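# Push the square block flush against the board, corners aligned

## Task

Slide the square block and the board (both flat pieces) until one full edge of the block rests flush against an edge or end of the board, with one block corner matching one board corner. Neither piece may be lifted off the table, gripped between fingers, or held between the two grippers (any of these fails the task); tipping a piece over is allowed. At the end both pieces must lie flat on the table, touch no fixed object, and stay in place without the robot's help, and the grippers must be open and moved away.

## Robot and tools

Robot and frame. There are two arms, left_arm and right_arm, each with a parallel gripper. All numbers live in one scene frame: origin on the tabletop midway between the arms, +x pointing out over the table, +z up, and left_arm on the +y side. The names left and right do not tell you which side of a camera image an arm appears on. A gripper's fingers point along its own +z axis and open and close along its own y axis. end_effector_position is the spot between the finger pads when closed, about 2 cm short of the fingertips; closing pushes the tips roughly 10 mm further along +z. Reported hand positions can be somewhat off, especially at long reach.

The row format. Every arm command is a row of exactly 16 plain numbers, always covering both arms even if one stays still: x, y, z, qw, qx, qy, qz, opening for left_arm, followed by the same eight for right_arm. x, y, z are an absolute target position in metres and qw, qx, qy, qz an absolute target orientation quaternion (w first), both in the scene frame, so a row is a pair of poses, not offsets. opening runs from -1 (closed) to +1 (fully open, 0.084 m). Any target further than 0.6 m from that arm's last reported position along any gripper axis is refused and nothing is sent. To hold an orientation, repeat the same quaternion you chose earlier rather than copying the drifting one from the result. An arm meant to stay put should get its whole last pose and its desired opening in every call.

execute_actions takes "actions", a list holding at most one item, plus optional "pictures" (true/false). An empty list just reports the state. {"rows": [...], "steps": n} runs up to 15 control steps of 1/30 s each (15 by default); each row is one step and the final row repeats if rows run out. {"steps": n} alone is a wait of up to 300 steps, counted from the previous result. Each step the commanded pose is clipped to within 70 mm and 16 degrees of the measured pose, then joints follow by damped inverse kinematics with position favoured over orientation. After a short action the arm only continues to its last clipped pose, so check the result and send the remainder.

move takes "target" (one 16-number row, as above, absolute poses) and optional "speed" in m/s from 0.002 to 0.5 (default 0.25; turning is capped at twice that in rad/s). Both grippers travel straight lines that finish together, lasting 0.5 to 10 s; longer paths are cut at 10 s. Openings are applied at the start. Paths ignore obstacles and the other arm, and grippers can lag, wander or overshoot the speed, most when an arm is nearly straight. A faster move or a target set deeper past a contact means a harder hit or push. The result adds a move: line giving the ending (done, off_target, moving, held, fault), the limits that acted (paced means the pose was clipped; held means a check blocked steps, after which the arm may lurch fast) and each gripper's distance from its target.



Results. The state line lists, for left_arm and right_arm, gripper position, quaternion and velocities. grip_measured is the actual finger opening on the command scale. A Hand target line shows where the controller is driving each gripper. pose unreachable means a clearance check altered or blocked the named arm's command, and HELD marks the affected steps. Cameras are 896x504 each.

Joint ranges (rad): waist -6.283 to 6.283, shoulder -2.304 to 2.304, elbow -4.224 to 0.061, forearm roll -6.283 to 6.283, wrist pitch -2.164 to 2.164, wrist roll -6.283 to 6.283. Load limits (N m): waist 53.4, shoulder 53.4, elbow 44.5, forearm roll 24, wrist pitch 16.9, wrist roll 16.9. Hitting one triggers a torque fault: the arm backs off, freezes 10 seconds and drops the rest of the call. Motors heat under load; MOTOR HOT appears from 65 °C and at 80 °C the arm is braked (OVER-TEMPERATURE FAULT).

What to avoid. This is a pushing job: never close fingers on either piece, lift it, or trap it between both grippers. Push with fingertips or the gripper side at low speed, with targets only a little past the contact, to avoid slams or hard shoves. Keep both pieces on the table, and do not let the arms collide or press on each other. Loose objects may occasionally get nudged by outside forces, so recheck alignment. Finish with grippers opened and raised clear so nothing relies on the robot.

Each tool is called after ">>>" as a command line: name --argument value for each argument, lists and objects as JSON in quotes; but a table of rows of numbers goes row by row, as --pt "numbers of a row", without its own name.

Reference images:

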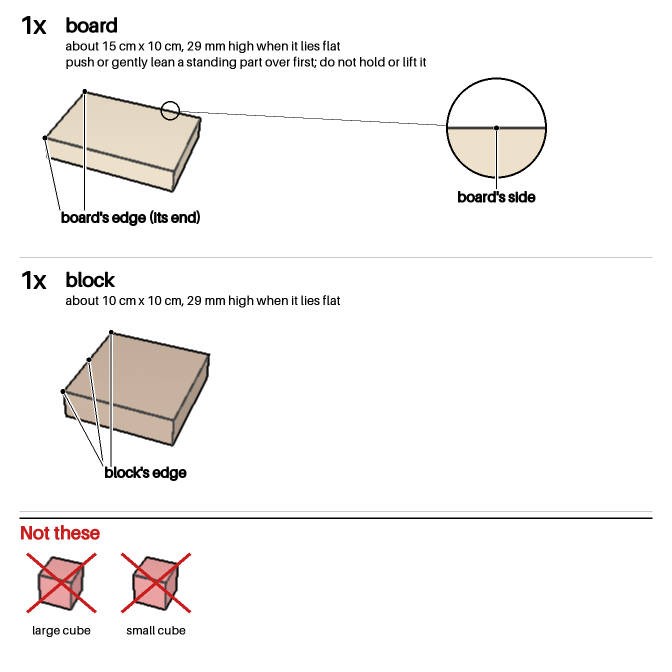

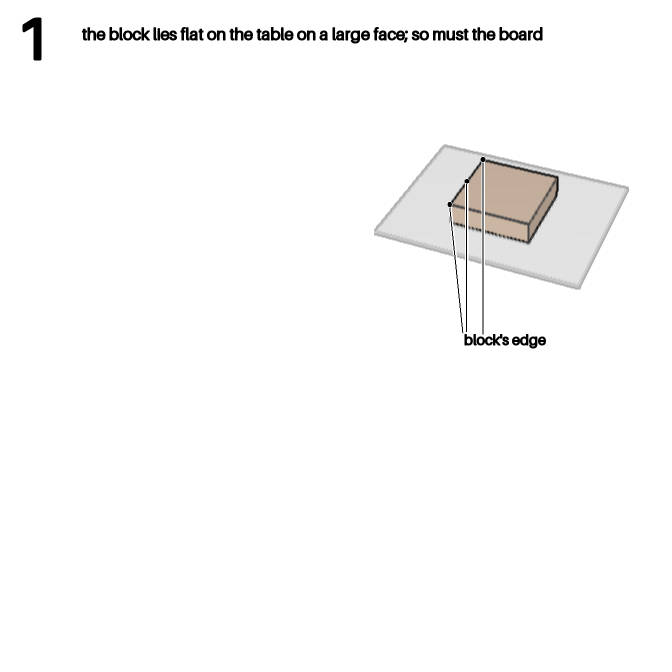

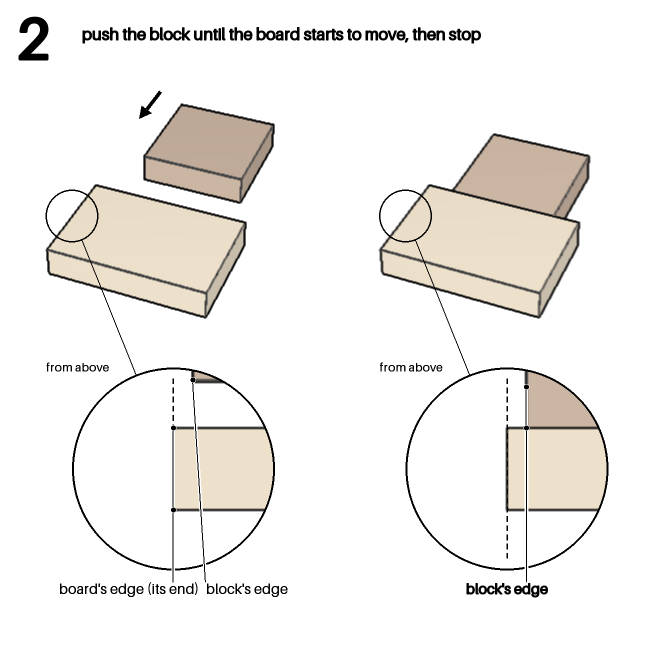

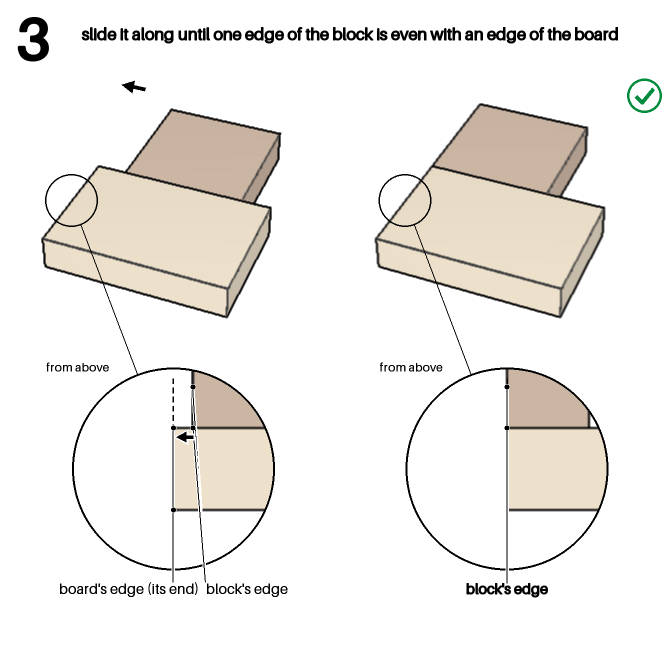

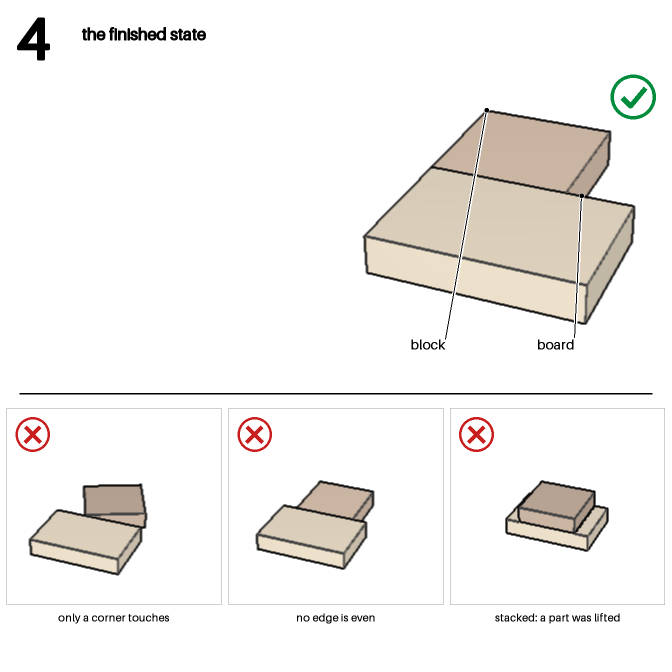

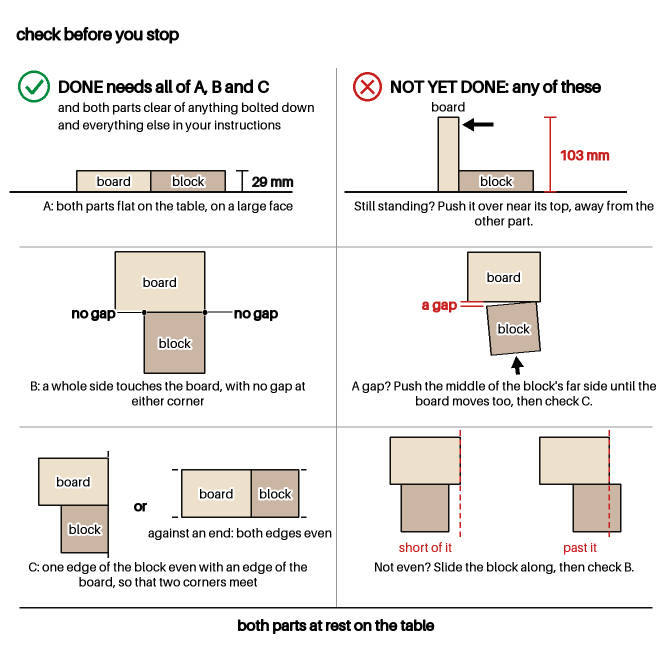

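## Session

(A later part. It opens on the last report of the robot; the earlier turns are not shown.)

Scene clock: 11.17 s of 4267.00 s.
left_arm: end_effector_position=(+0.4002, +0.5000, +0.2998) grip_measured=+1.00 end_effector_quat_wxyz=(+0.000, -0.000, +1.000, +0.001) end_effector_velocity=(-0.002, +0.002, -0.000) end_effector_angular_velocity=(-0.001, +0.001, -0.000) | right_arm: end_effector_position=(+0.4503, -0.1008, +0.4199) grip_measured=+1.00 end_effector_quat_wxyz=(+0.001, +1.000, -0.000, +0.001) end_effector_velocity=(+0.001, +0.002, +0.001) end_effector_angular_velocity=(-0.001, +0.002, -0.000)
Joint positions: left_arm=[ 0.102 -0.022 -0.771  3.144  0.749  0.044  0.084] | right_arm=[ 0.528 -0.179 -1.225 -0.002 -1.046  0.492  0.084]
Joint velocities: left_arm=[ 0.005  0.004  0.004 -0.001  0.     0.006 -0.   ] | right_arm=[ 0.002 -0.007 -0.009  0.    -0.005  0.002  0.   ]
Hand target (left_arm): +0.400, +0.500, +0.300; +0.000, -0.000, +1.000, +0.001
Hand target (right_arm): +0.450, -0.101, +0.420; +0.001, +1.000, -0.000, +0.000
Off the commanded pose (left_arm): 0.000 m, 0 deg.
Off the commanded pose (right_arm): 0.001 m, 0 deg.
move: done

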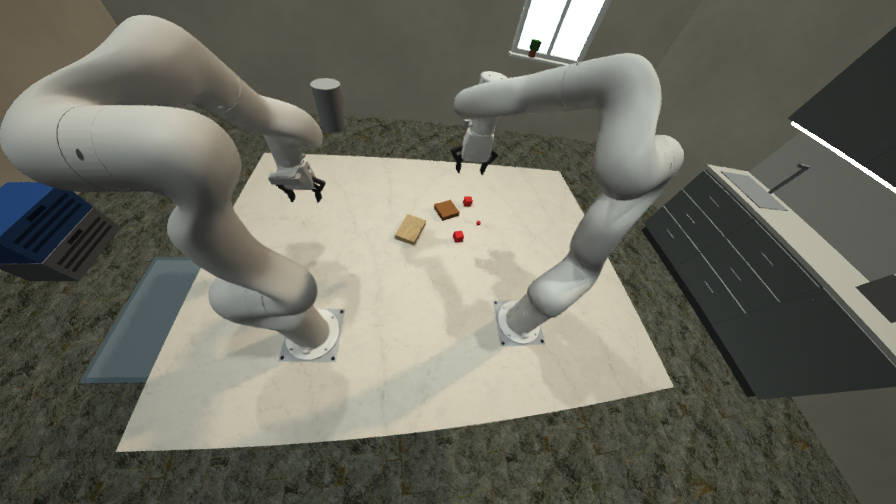

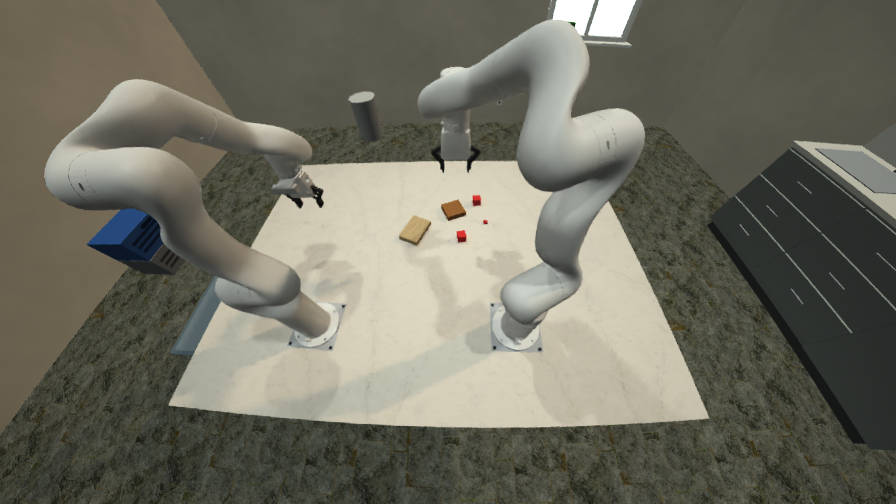

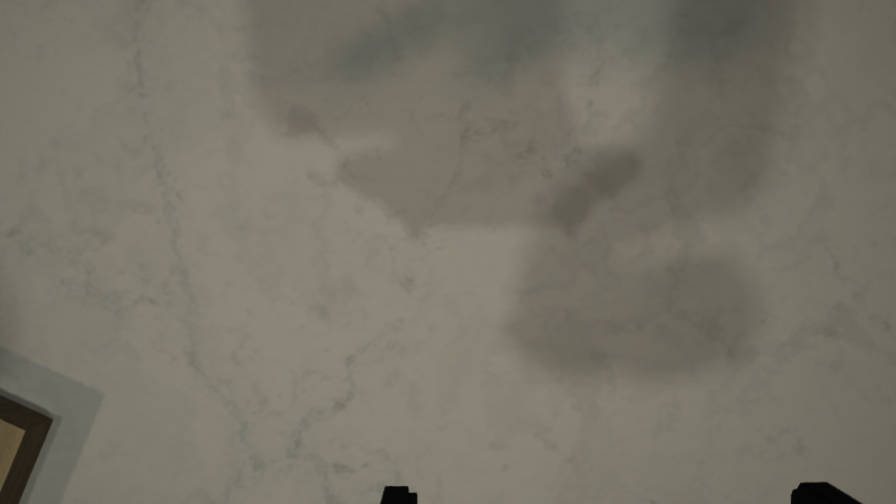

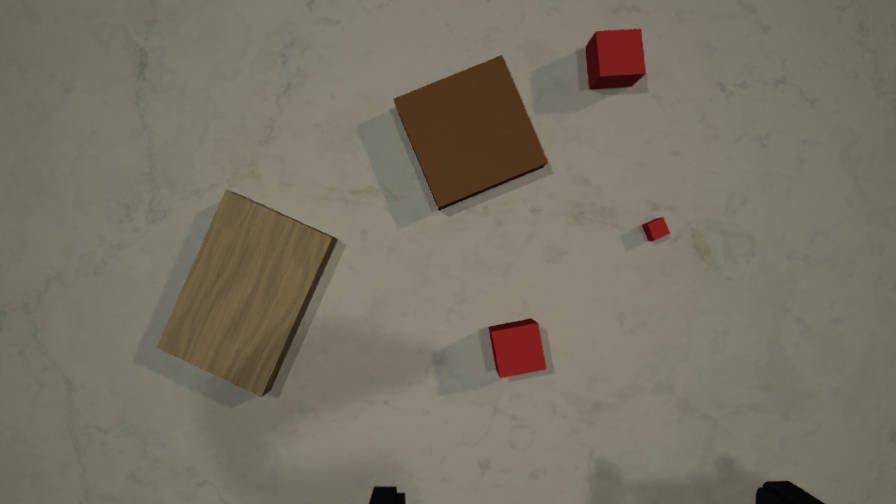

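>>> move --target '[0.5,0.225,0.08,0,-0.7071,0.7071,0,0.8,0.725,-0.08,0.08,0,1,0,0,0.3]'

>>> move --target '[0.5,0.225,0.03,0,-0.7071,0.7071,0,0.8,0.725,-0.08,0.03,0,1,0,0,0.3]' --speed 0.07

>>> move --target '[0.5,0.14,0.03,0,-0.7071,0.7071,0,0.8,0.603,-0.08,0.03,0,1,0,0,0.3]' --speed 0.04

>>> move --target '[0.5,0.16,0.03,0,-0.7071,0.7071,0,0.8,0.615,-0.08,0.1,0,1,0,0,0.3]' --speed 0.1

>>> move --target '[0.5,0.3,0.05,0,-0.7071,0.7071,0,0.8,0.47,-0.1,0.35,0,1,0,0,0.3]'

Scene clock: 32.57 s of 4267.00 s.
left_arm: end_effector_position=(+0.5004, +0.2247, +0.0803) grip_measured=+0.80 end_effector_quat_wxyz=(+0.001, +0.707, -0.707, +0.000) end_effector_velocity=(+0.000, -0.001, -0.002) end_effector_angular_velocity=(+0.005, +0.000, +0.008) | right_arm: end_effector_position=(+0.7248, -0.0801, +0.0804) grip_measured=+0.29 end_effector_quat_wxyz=(-0.000, +1.000, +0.000, -0.000) end_effector_velocity=(+0.001, -0.001, -0.002) end_effector_angular_velocity=(-0.001, +0.004, -0.000)
Joint positions: left_arm=[-0.409 -0.731 -1.146  3.136  0.414 -2.03   0.077] | right_arm=[ 0.383 -1.186 -1.995  0.001 -0.809  0.344  0.056]
Joint velocities: left_arm=[-0.004 -0.006 -0.005  0.012  0.001 -0.023 -0.   ] | right_arm=[-0.001 -0.01  -0.013  0.    -0.007 -0.001  0.   ]
Hand target (left_arm): +0.500, +0.225, +0.080; +0.001, +0.707, -0.707, +0.000
Hand target (right_arm): +0.725, -0.080, +0.080; -0.000, +1.000, +0.000, -0.000
Off the commanded pose (left_arm): 0.001 m, 0 deg.
Off the commanded pose (right_arm): 0.001 m, 0 deg.
After step 90, 14.73 s passed at rest.
move: done

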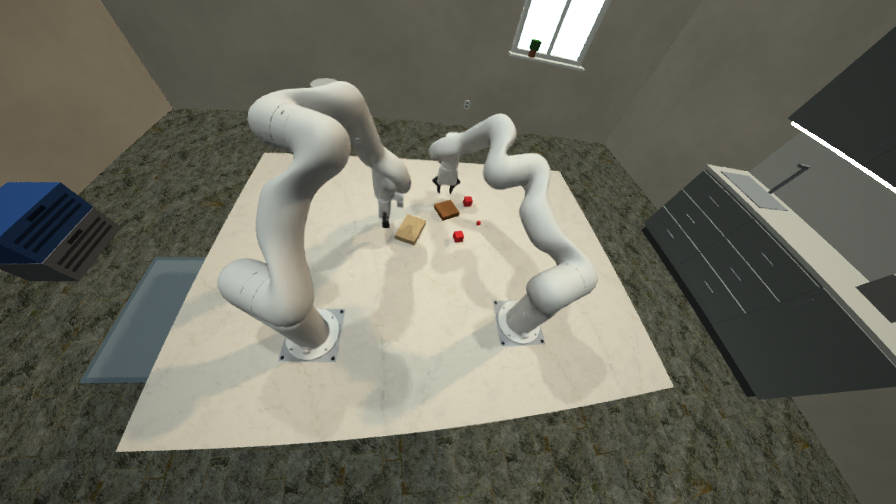

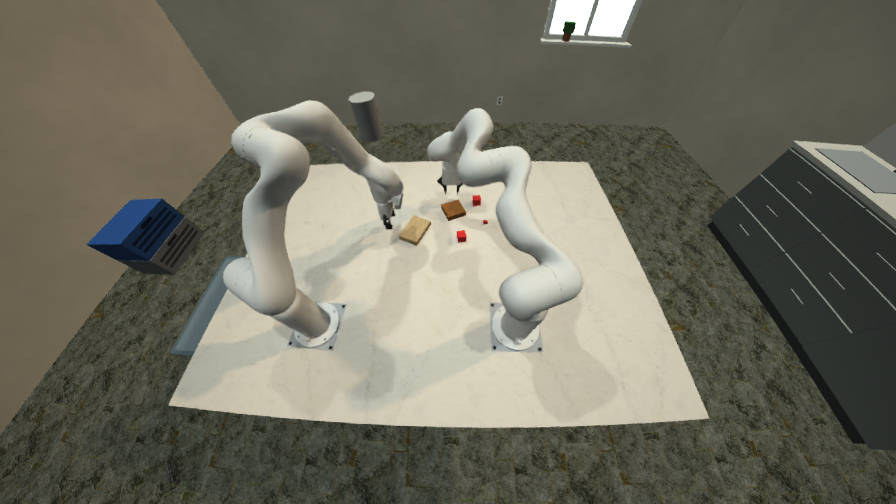

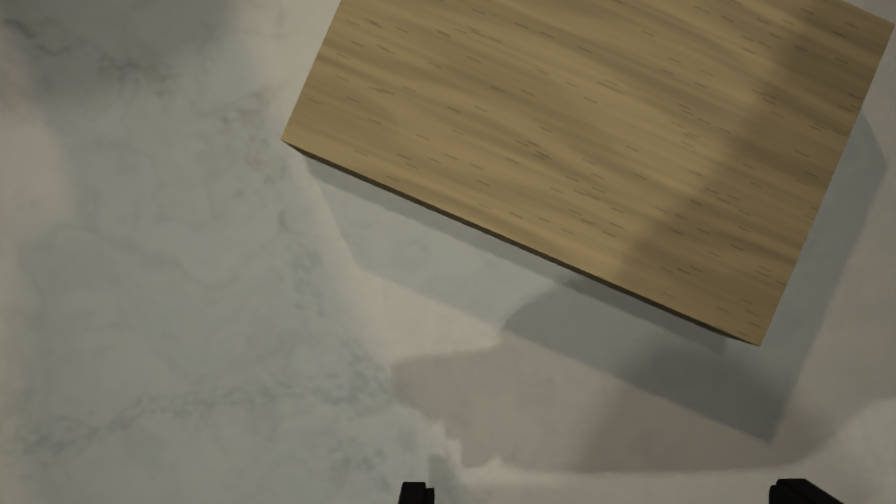

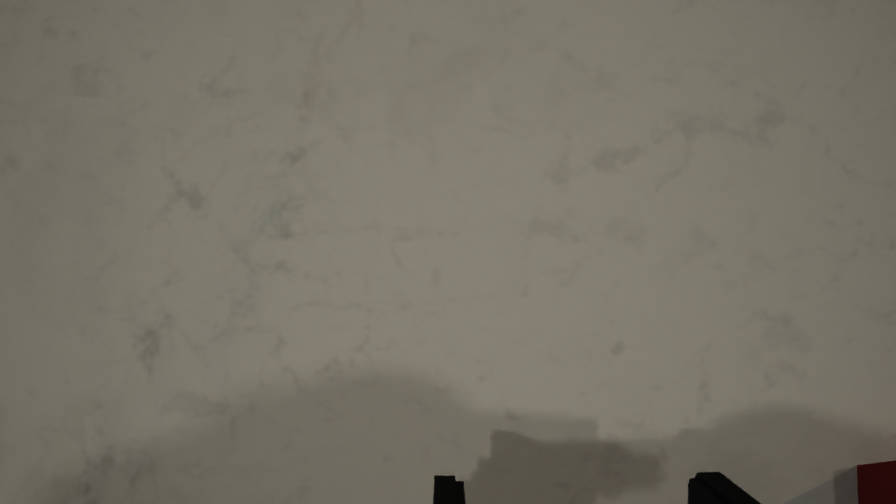

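Scene clock: 33.67 s of 4267.00 s.
left_arm: end_effector_position=(+0.5002, +0.2250, +0.0303) grip_measured=+0.80 end_effector_quat_wxyz=(-0.000, +0.707, -0.707, +0.000) end_effector_velocity=(+0.000, -0.000, -0.002) end_effector_angular_velocity=(+0.001, +0.000, -0.001) | right_arm: end_effector_position=(+0.7251, -0.0800, +0.0304) grip_measured=+0.29 end_effector_quat_wxyz=(-0.000, +1.000, +0.000, +0.000) end_effector_velocity=(-0.000, -0.000, -0.003) end_effector_angular_velocity=(-0.001, +0.000, +0.000)
Joint positions: left_arm=[-0.41  -0.828 -1.163  3.142  0.335 -2.038  0.077] | right_arm=[ 0.384 -1.265 -2.022  0.    -0.757  0.346  0.056]
Joint velocities: left_arm=[-0.    -0.005 -0.002  0.002 -0.002 -0.001 -0.   ] | right_arm=[ 0.    -0.005 -0.002 -0.001  0.002  0.    -0.   ]
Hand target (left_arm): +0.500, +0.225, +0.030; -0.000, +0.707, -0.707, -0.000
Hand target (right_arm): +0.725, -0.080, +0.030; -0.000, +1.000, +0.000, -0.000
Off the commanded pose (left_arm): 0.000 m, 0 deg.
Off the commanded pose (right_arm): 0.000 m, 0 deg.
move: done

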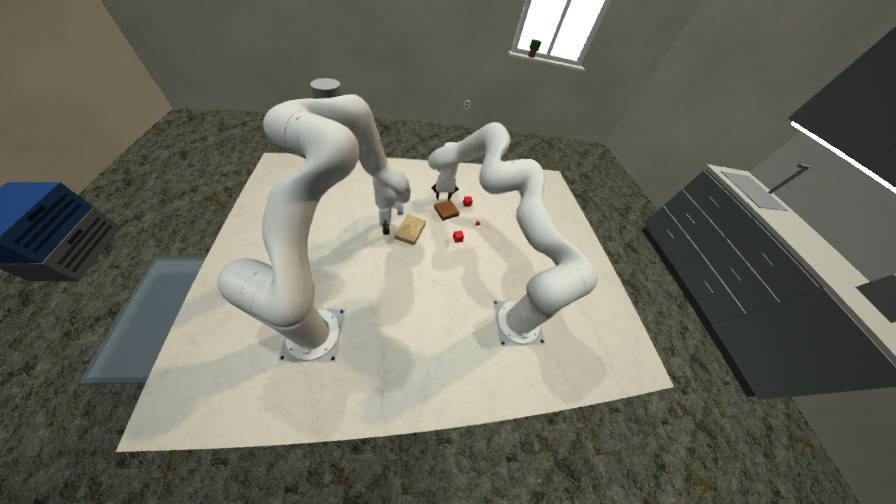

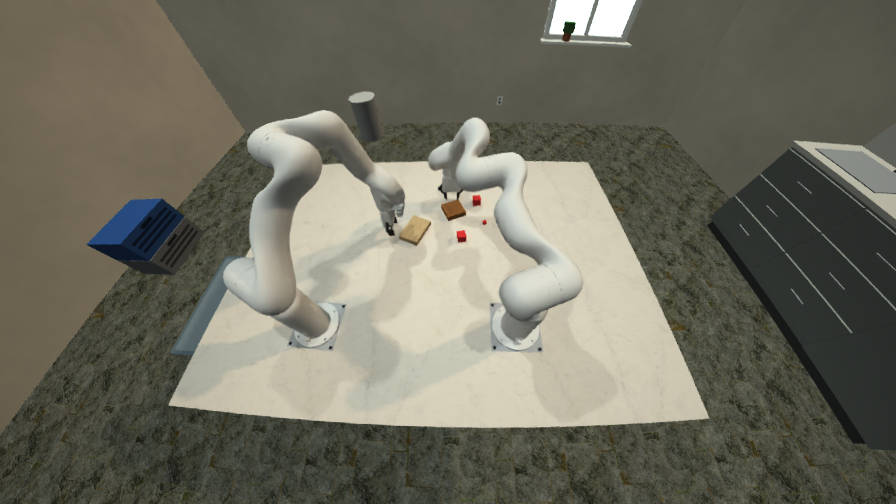

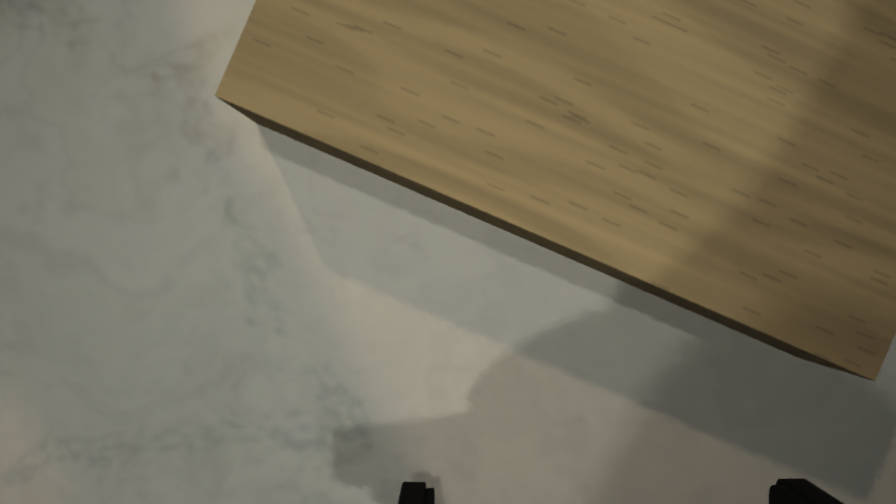

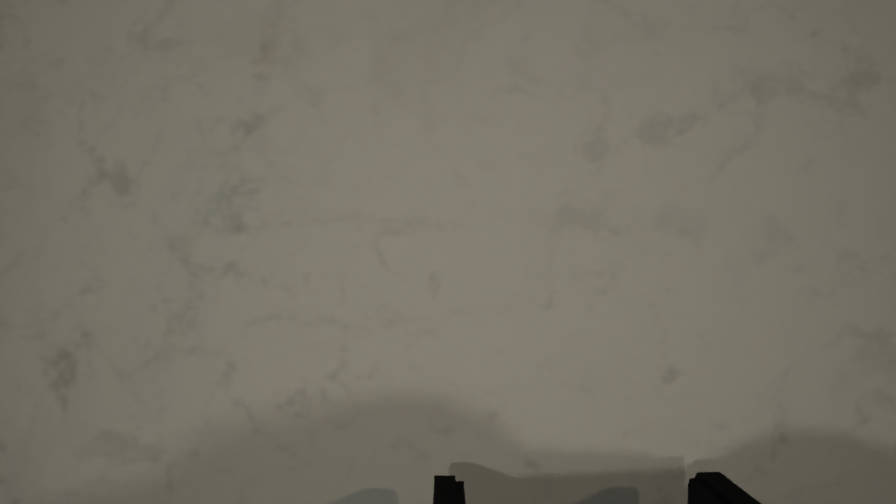

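Scene clock: 37.07 s of 4267.00 s.
left_arm: end_effector_position=(+0.4999, +0.1400, +0.0301) grip_measured=+0.80 end_effector_quat_wxyz=(+0.000, +0.707, -0.707, +0.000) end_effector_velocity=(+0.001, -0.001, +0.001) end_effector_angular_velocity=(-0.000, -0.001, -0.000) | right_arm: end_effector_position=(+0.6032, -0.0798, +0.0300) grip_measured=+0.29 end_effector_quat_wxyz=(-0.000, +1.000, +0.000, -0.000) end_effector_velocity=(-0.003, +0.000, -0.000) end_effector_angular_velocity=(-0.000, +0.002, -0.000)
Joint positions: left_arm=[-0.534 -0.9   -1.307  3.14   0.407 -2.16   0.077] | right_arm=[ 0.446 -0.99  -1.484  0.    -0.495  0.408  0.056]
Joint velocities: left_arm=[-0.001 -0.001 -0.004  0.001  0.002 -0.002  0.   ] | right_arm=[0.002 0.003 0.008 0.001 0.003 0.002 0.   ]
Hand target (left_arm): +0.500, +0.140, +0.030; +0.000, +0.707, -0.707, +0.000
Hand target (right_arm): +0.603, -0.080, +0.030; -0.000, +1.000, +0.000, -0.000
Off the commanded pose (left_arm): 0.000 m, 0 deg.
Off the commanded pose (right_arm): 0.000 m, 0 deg.
move: done

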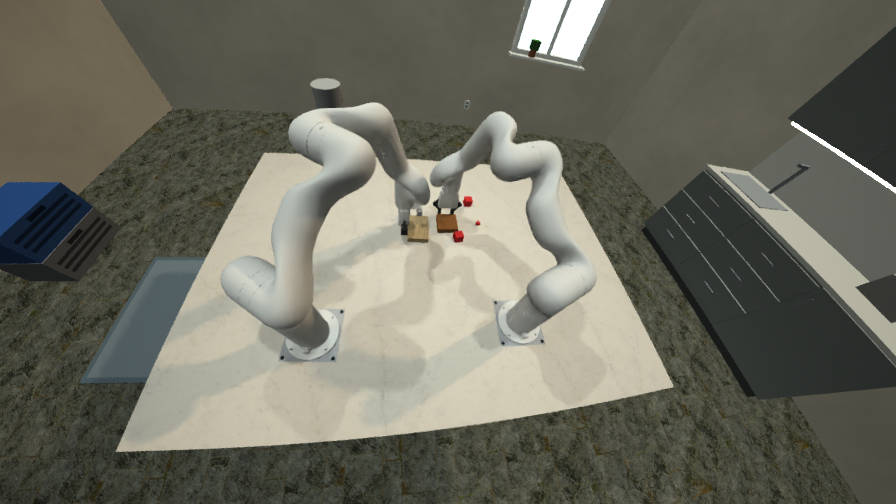

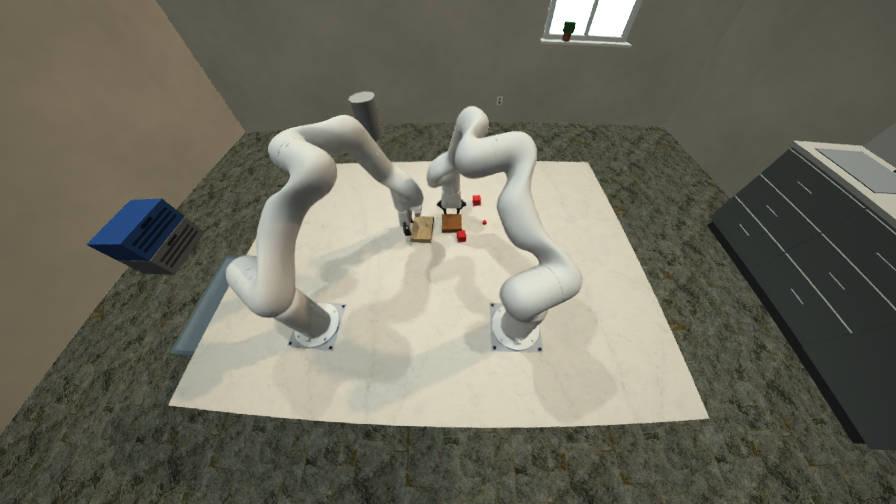

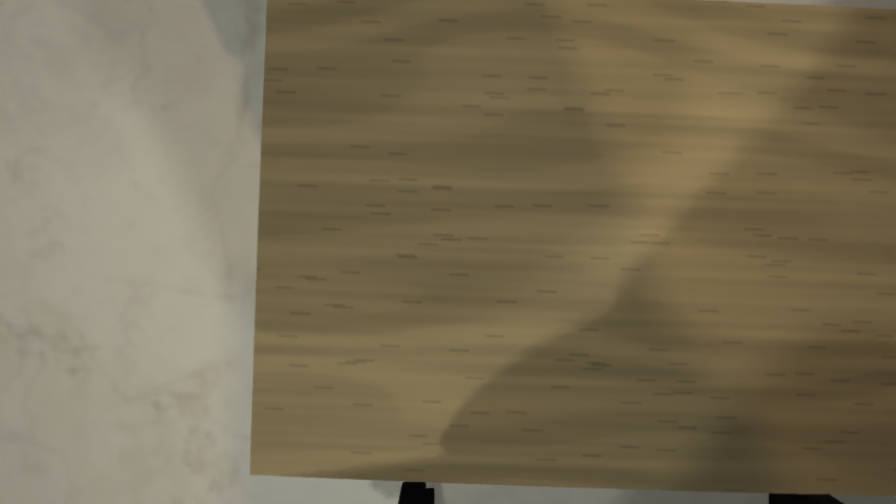

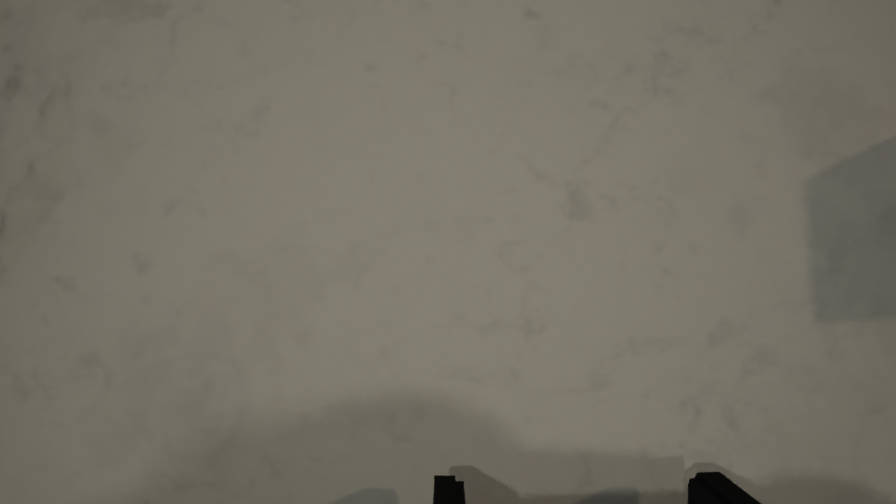

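Scene clock: 38.20 s of 4267.00 s.
left_arm: end_effector_position=(+0.5000, +0.1599, +0.0300) grip_measured=+0.80 end_effector_quat_wxyz=(-0.000, +0.707, -0.707, +0.000) end_effector_velocity=(+0.001, +0.001, +0.000) end_effector_angular_velocity=(-0.001, -0.001, +0.001) | right_arm: end_effector_position=(+0.6149, -0.0801, +0.0996) grip_measured=+0.29 end_effector_quat_wxyz=(+0.000, +1.000, -0.000, -0.000) end_effector_velocity=(+0.000, +0.001, +0.003) end_effector_angular_velocity=(+0.000, -0.001, +0.002)
Joint positions: left_arm=[-0.507 -0.881 -1.27   3.142  0.388 -2.134  0.077] | right_arm=[ 0.439 -0.895 -1.504 -0.    -0.609  0.402  0.056]
Joint velocities: left_arm=[ 0.001  0.    -0.    -0.    -0.001  0.001 -0.   ] | right_arm=[ 0.001  0.004 -0.002  0.    -0.004 -0.001  0.   ]
Hand target (left_arm): +0.500, +0.160, +0.030; -0.000, +0.707, -0.707, -0.000
Hand target (right_arm): +0.615, -0.080, +0.100; +0.000, +1.000, -0.000, +0.000
Off the commanded pose (left_arm): 0.000 m, 0 deg.
Off the commanded pose (right_arm): 0.000 m, 0 deg.
move: done

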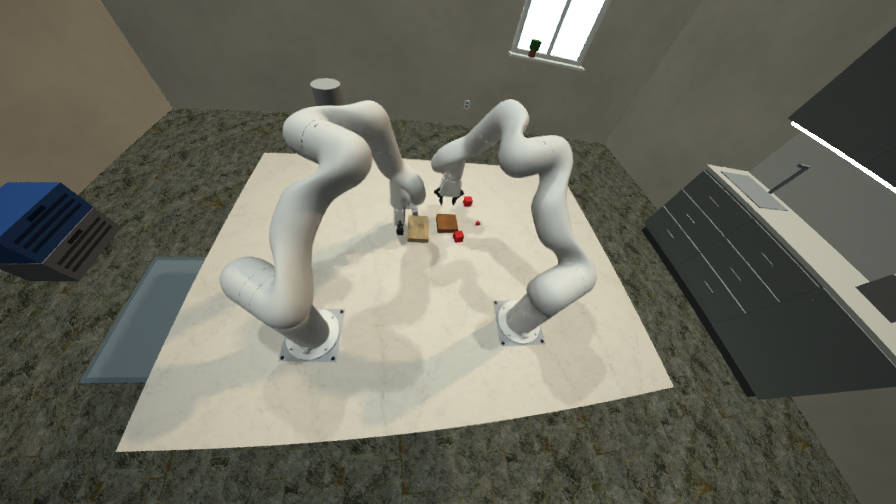

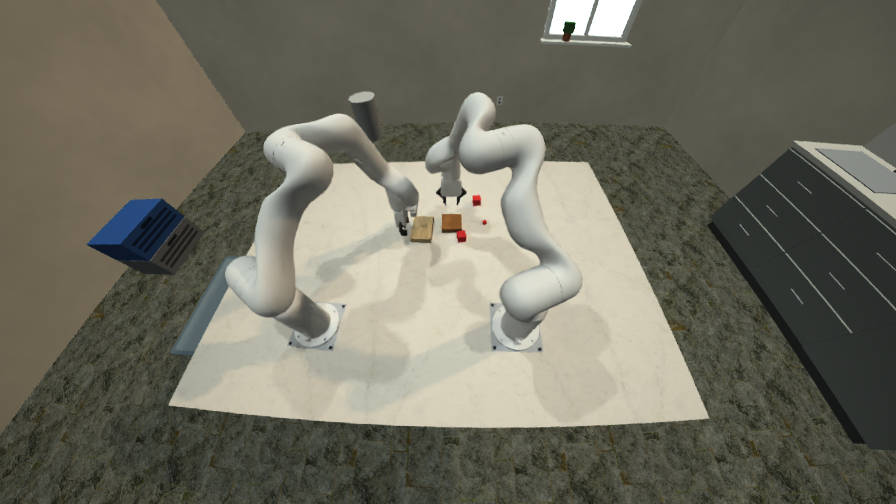

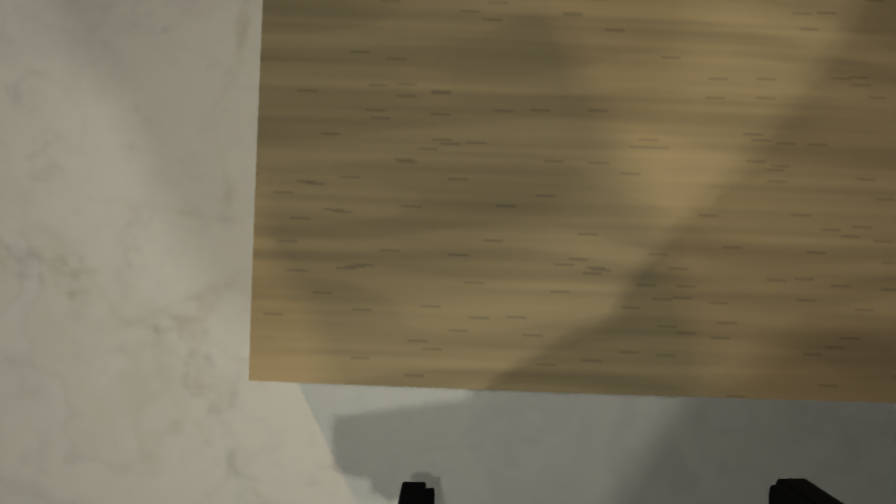

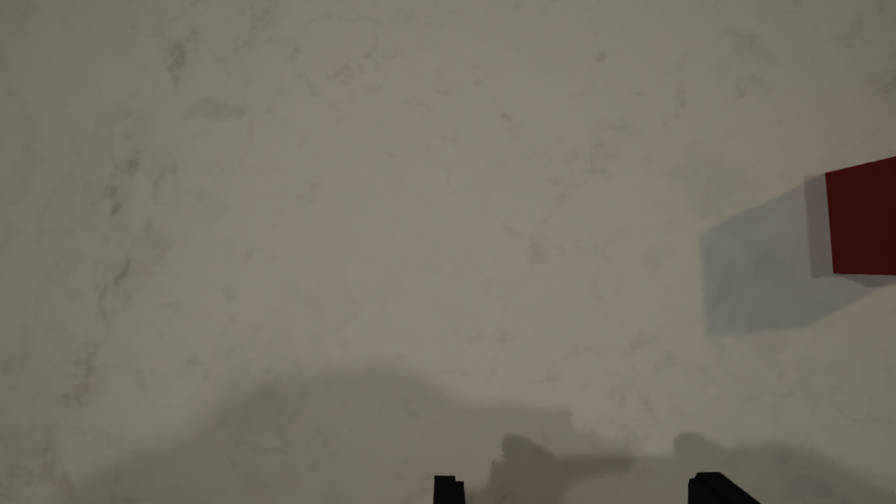

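Scene clock: 39.97 s of 4267.00 s.
left_arm: end_effector_position=(+0.5000, +0.3002, +0.0499) grip_measured=+0.80 end_effector_quat_wxyz=(-0.001, +0.707, -0.707, -0.000) end_effector_velocity=(+0.001, +0.001, +0.001) end_effector_angular_velocity=(-0.001, -0.002, +0.001) | right_arm: end_effector_position=(+0.4702, -0.1000, +0.3496) grip_measured=+0.29 end_effector_quat_wxyz=(+0.000, +1.000, -0.000, +0.000) end_effector_velocity=(-0.001, +0.001, +0.002) end_effector_angular_velocity=(+0.001, -0.001, +0.001)
Joint positions: left_arm=[-0.286 -0.741 -1.06   3.145  0.319 -1.916  0.077] | right_arm=[ 0.511 -0.27  -1.173 -0.001 -0.904  0.474  0.056]
Joint velocities: left_arm=[ 0.002  0.001 -0.001 -0.001  0.     0.002  0.   ] | right_arm=[ 0.002  0.005  0.     0.    -0.003  0.001  0.   ]
Hand target (left_arm): +0.500, +0.300, +0.050; -0.001, +0.707, -0.707, -0.000
Hand target (right_arm): +0.470, -0.100, +0.350; +0.000, +1.000, -0.000, +0.000
Off the commanded pose (left_arm): 0.000 m, 0 deg.
Off the commanded pose (right_arm): 0.000 m, 0 deg.
move: done

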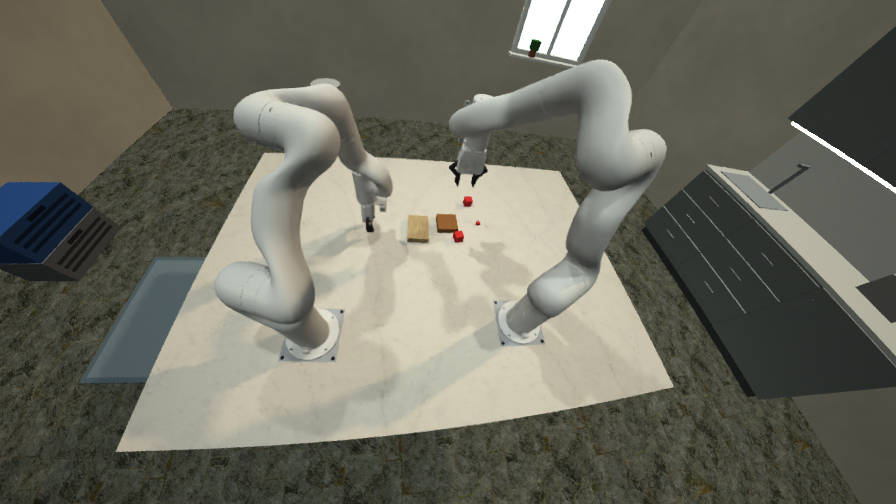

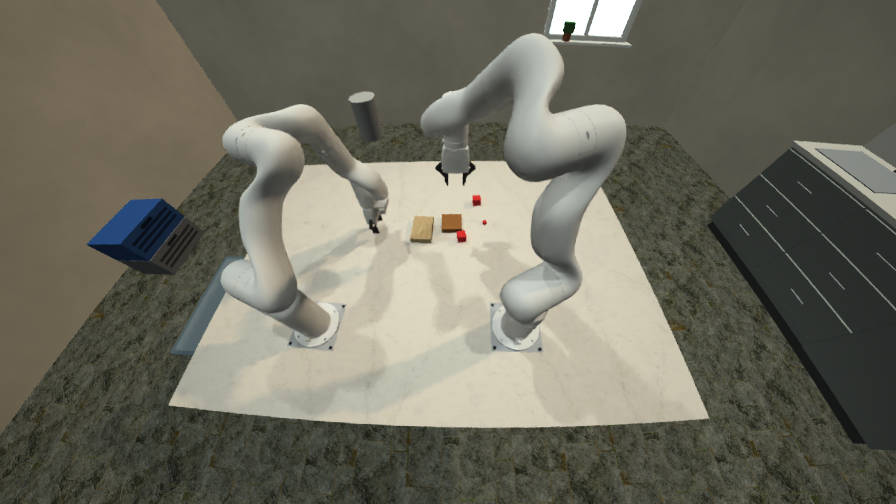

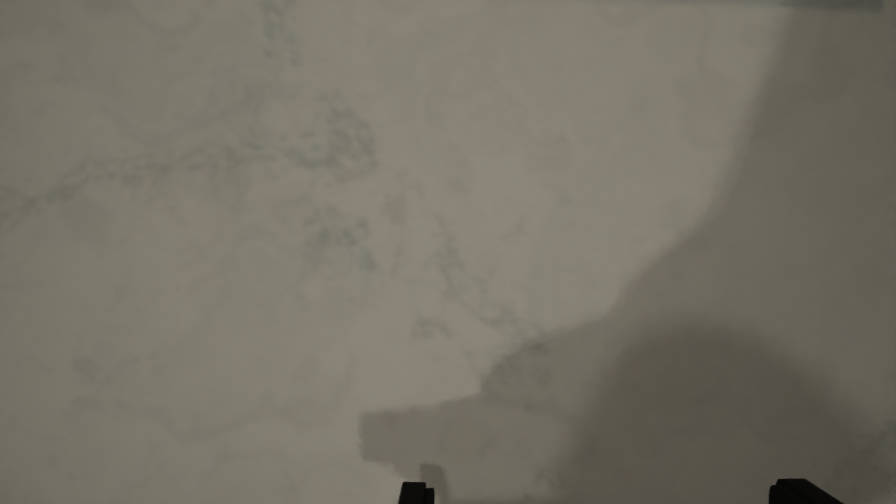

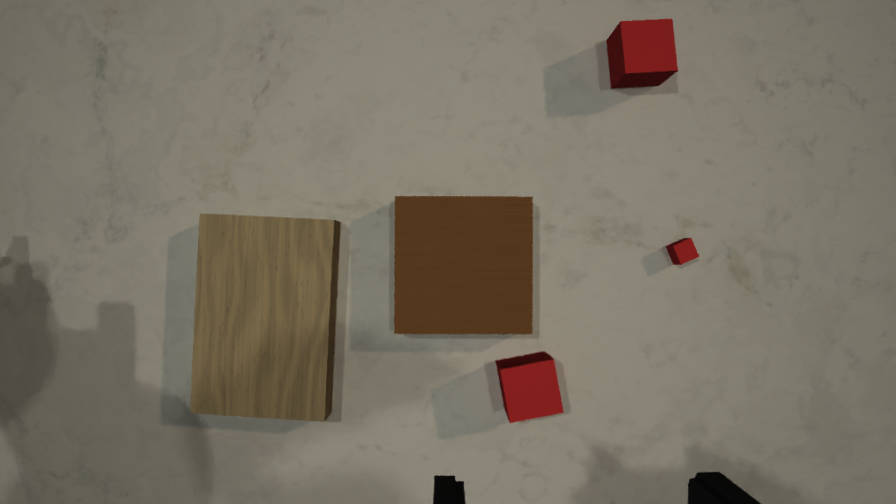

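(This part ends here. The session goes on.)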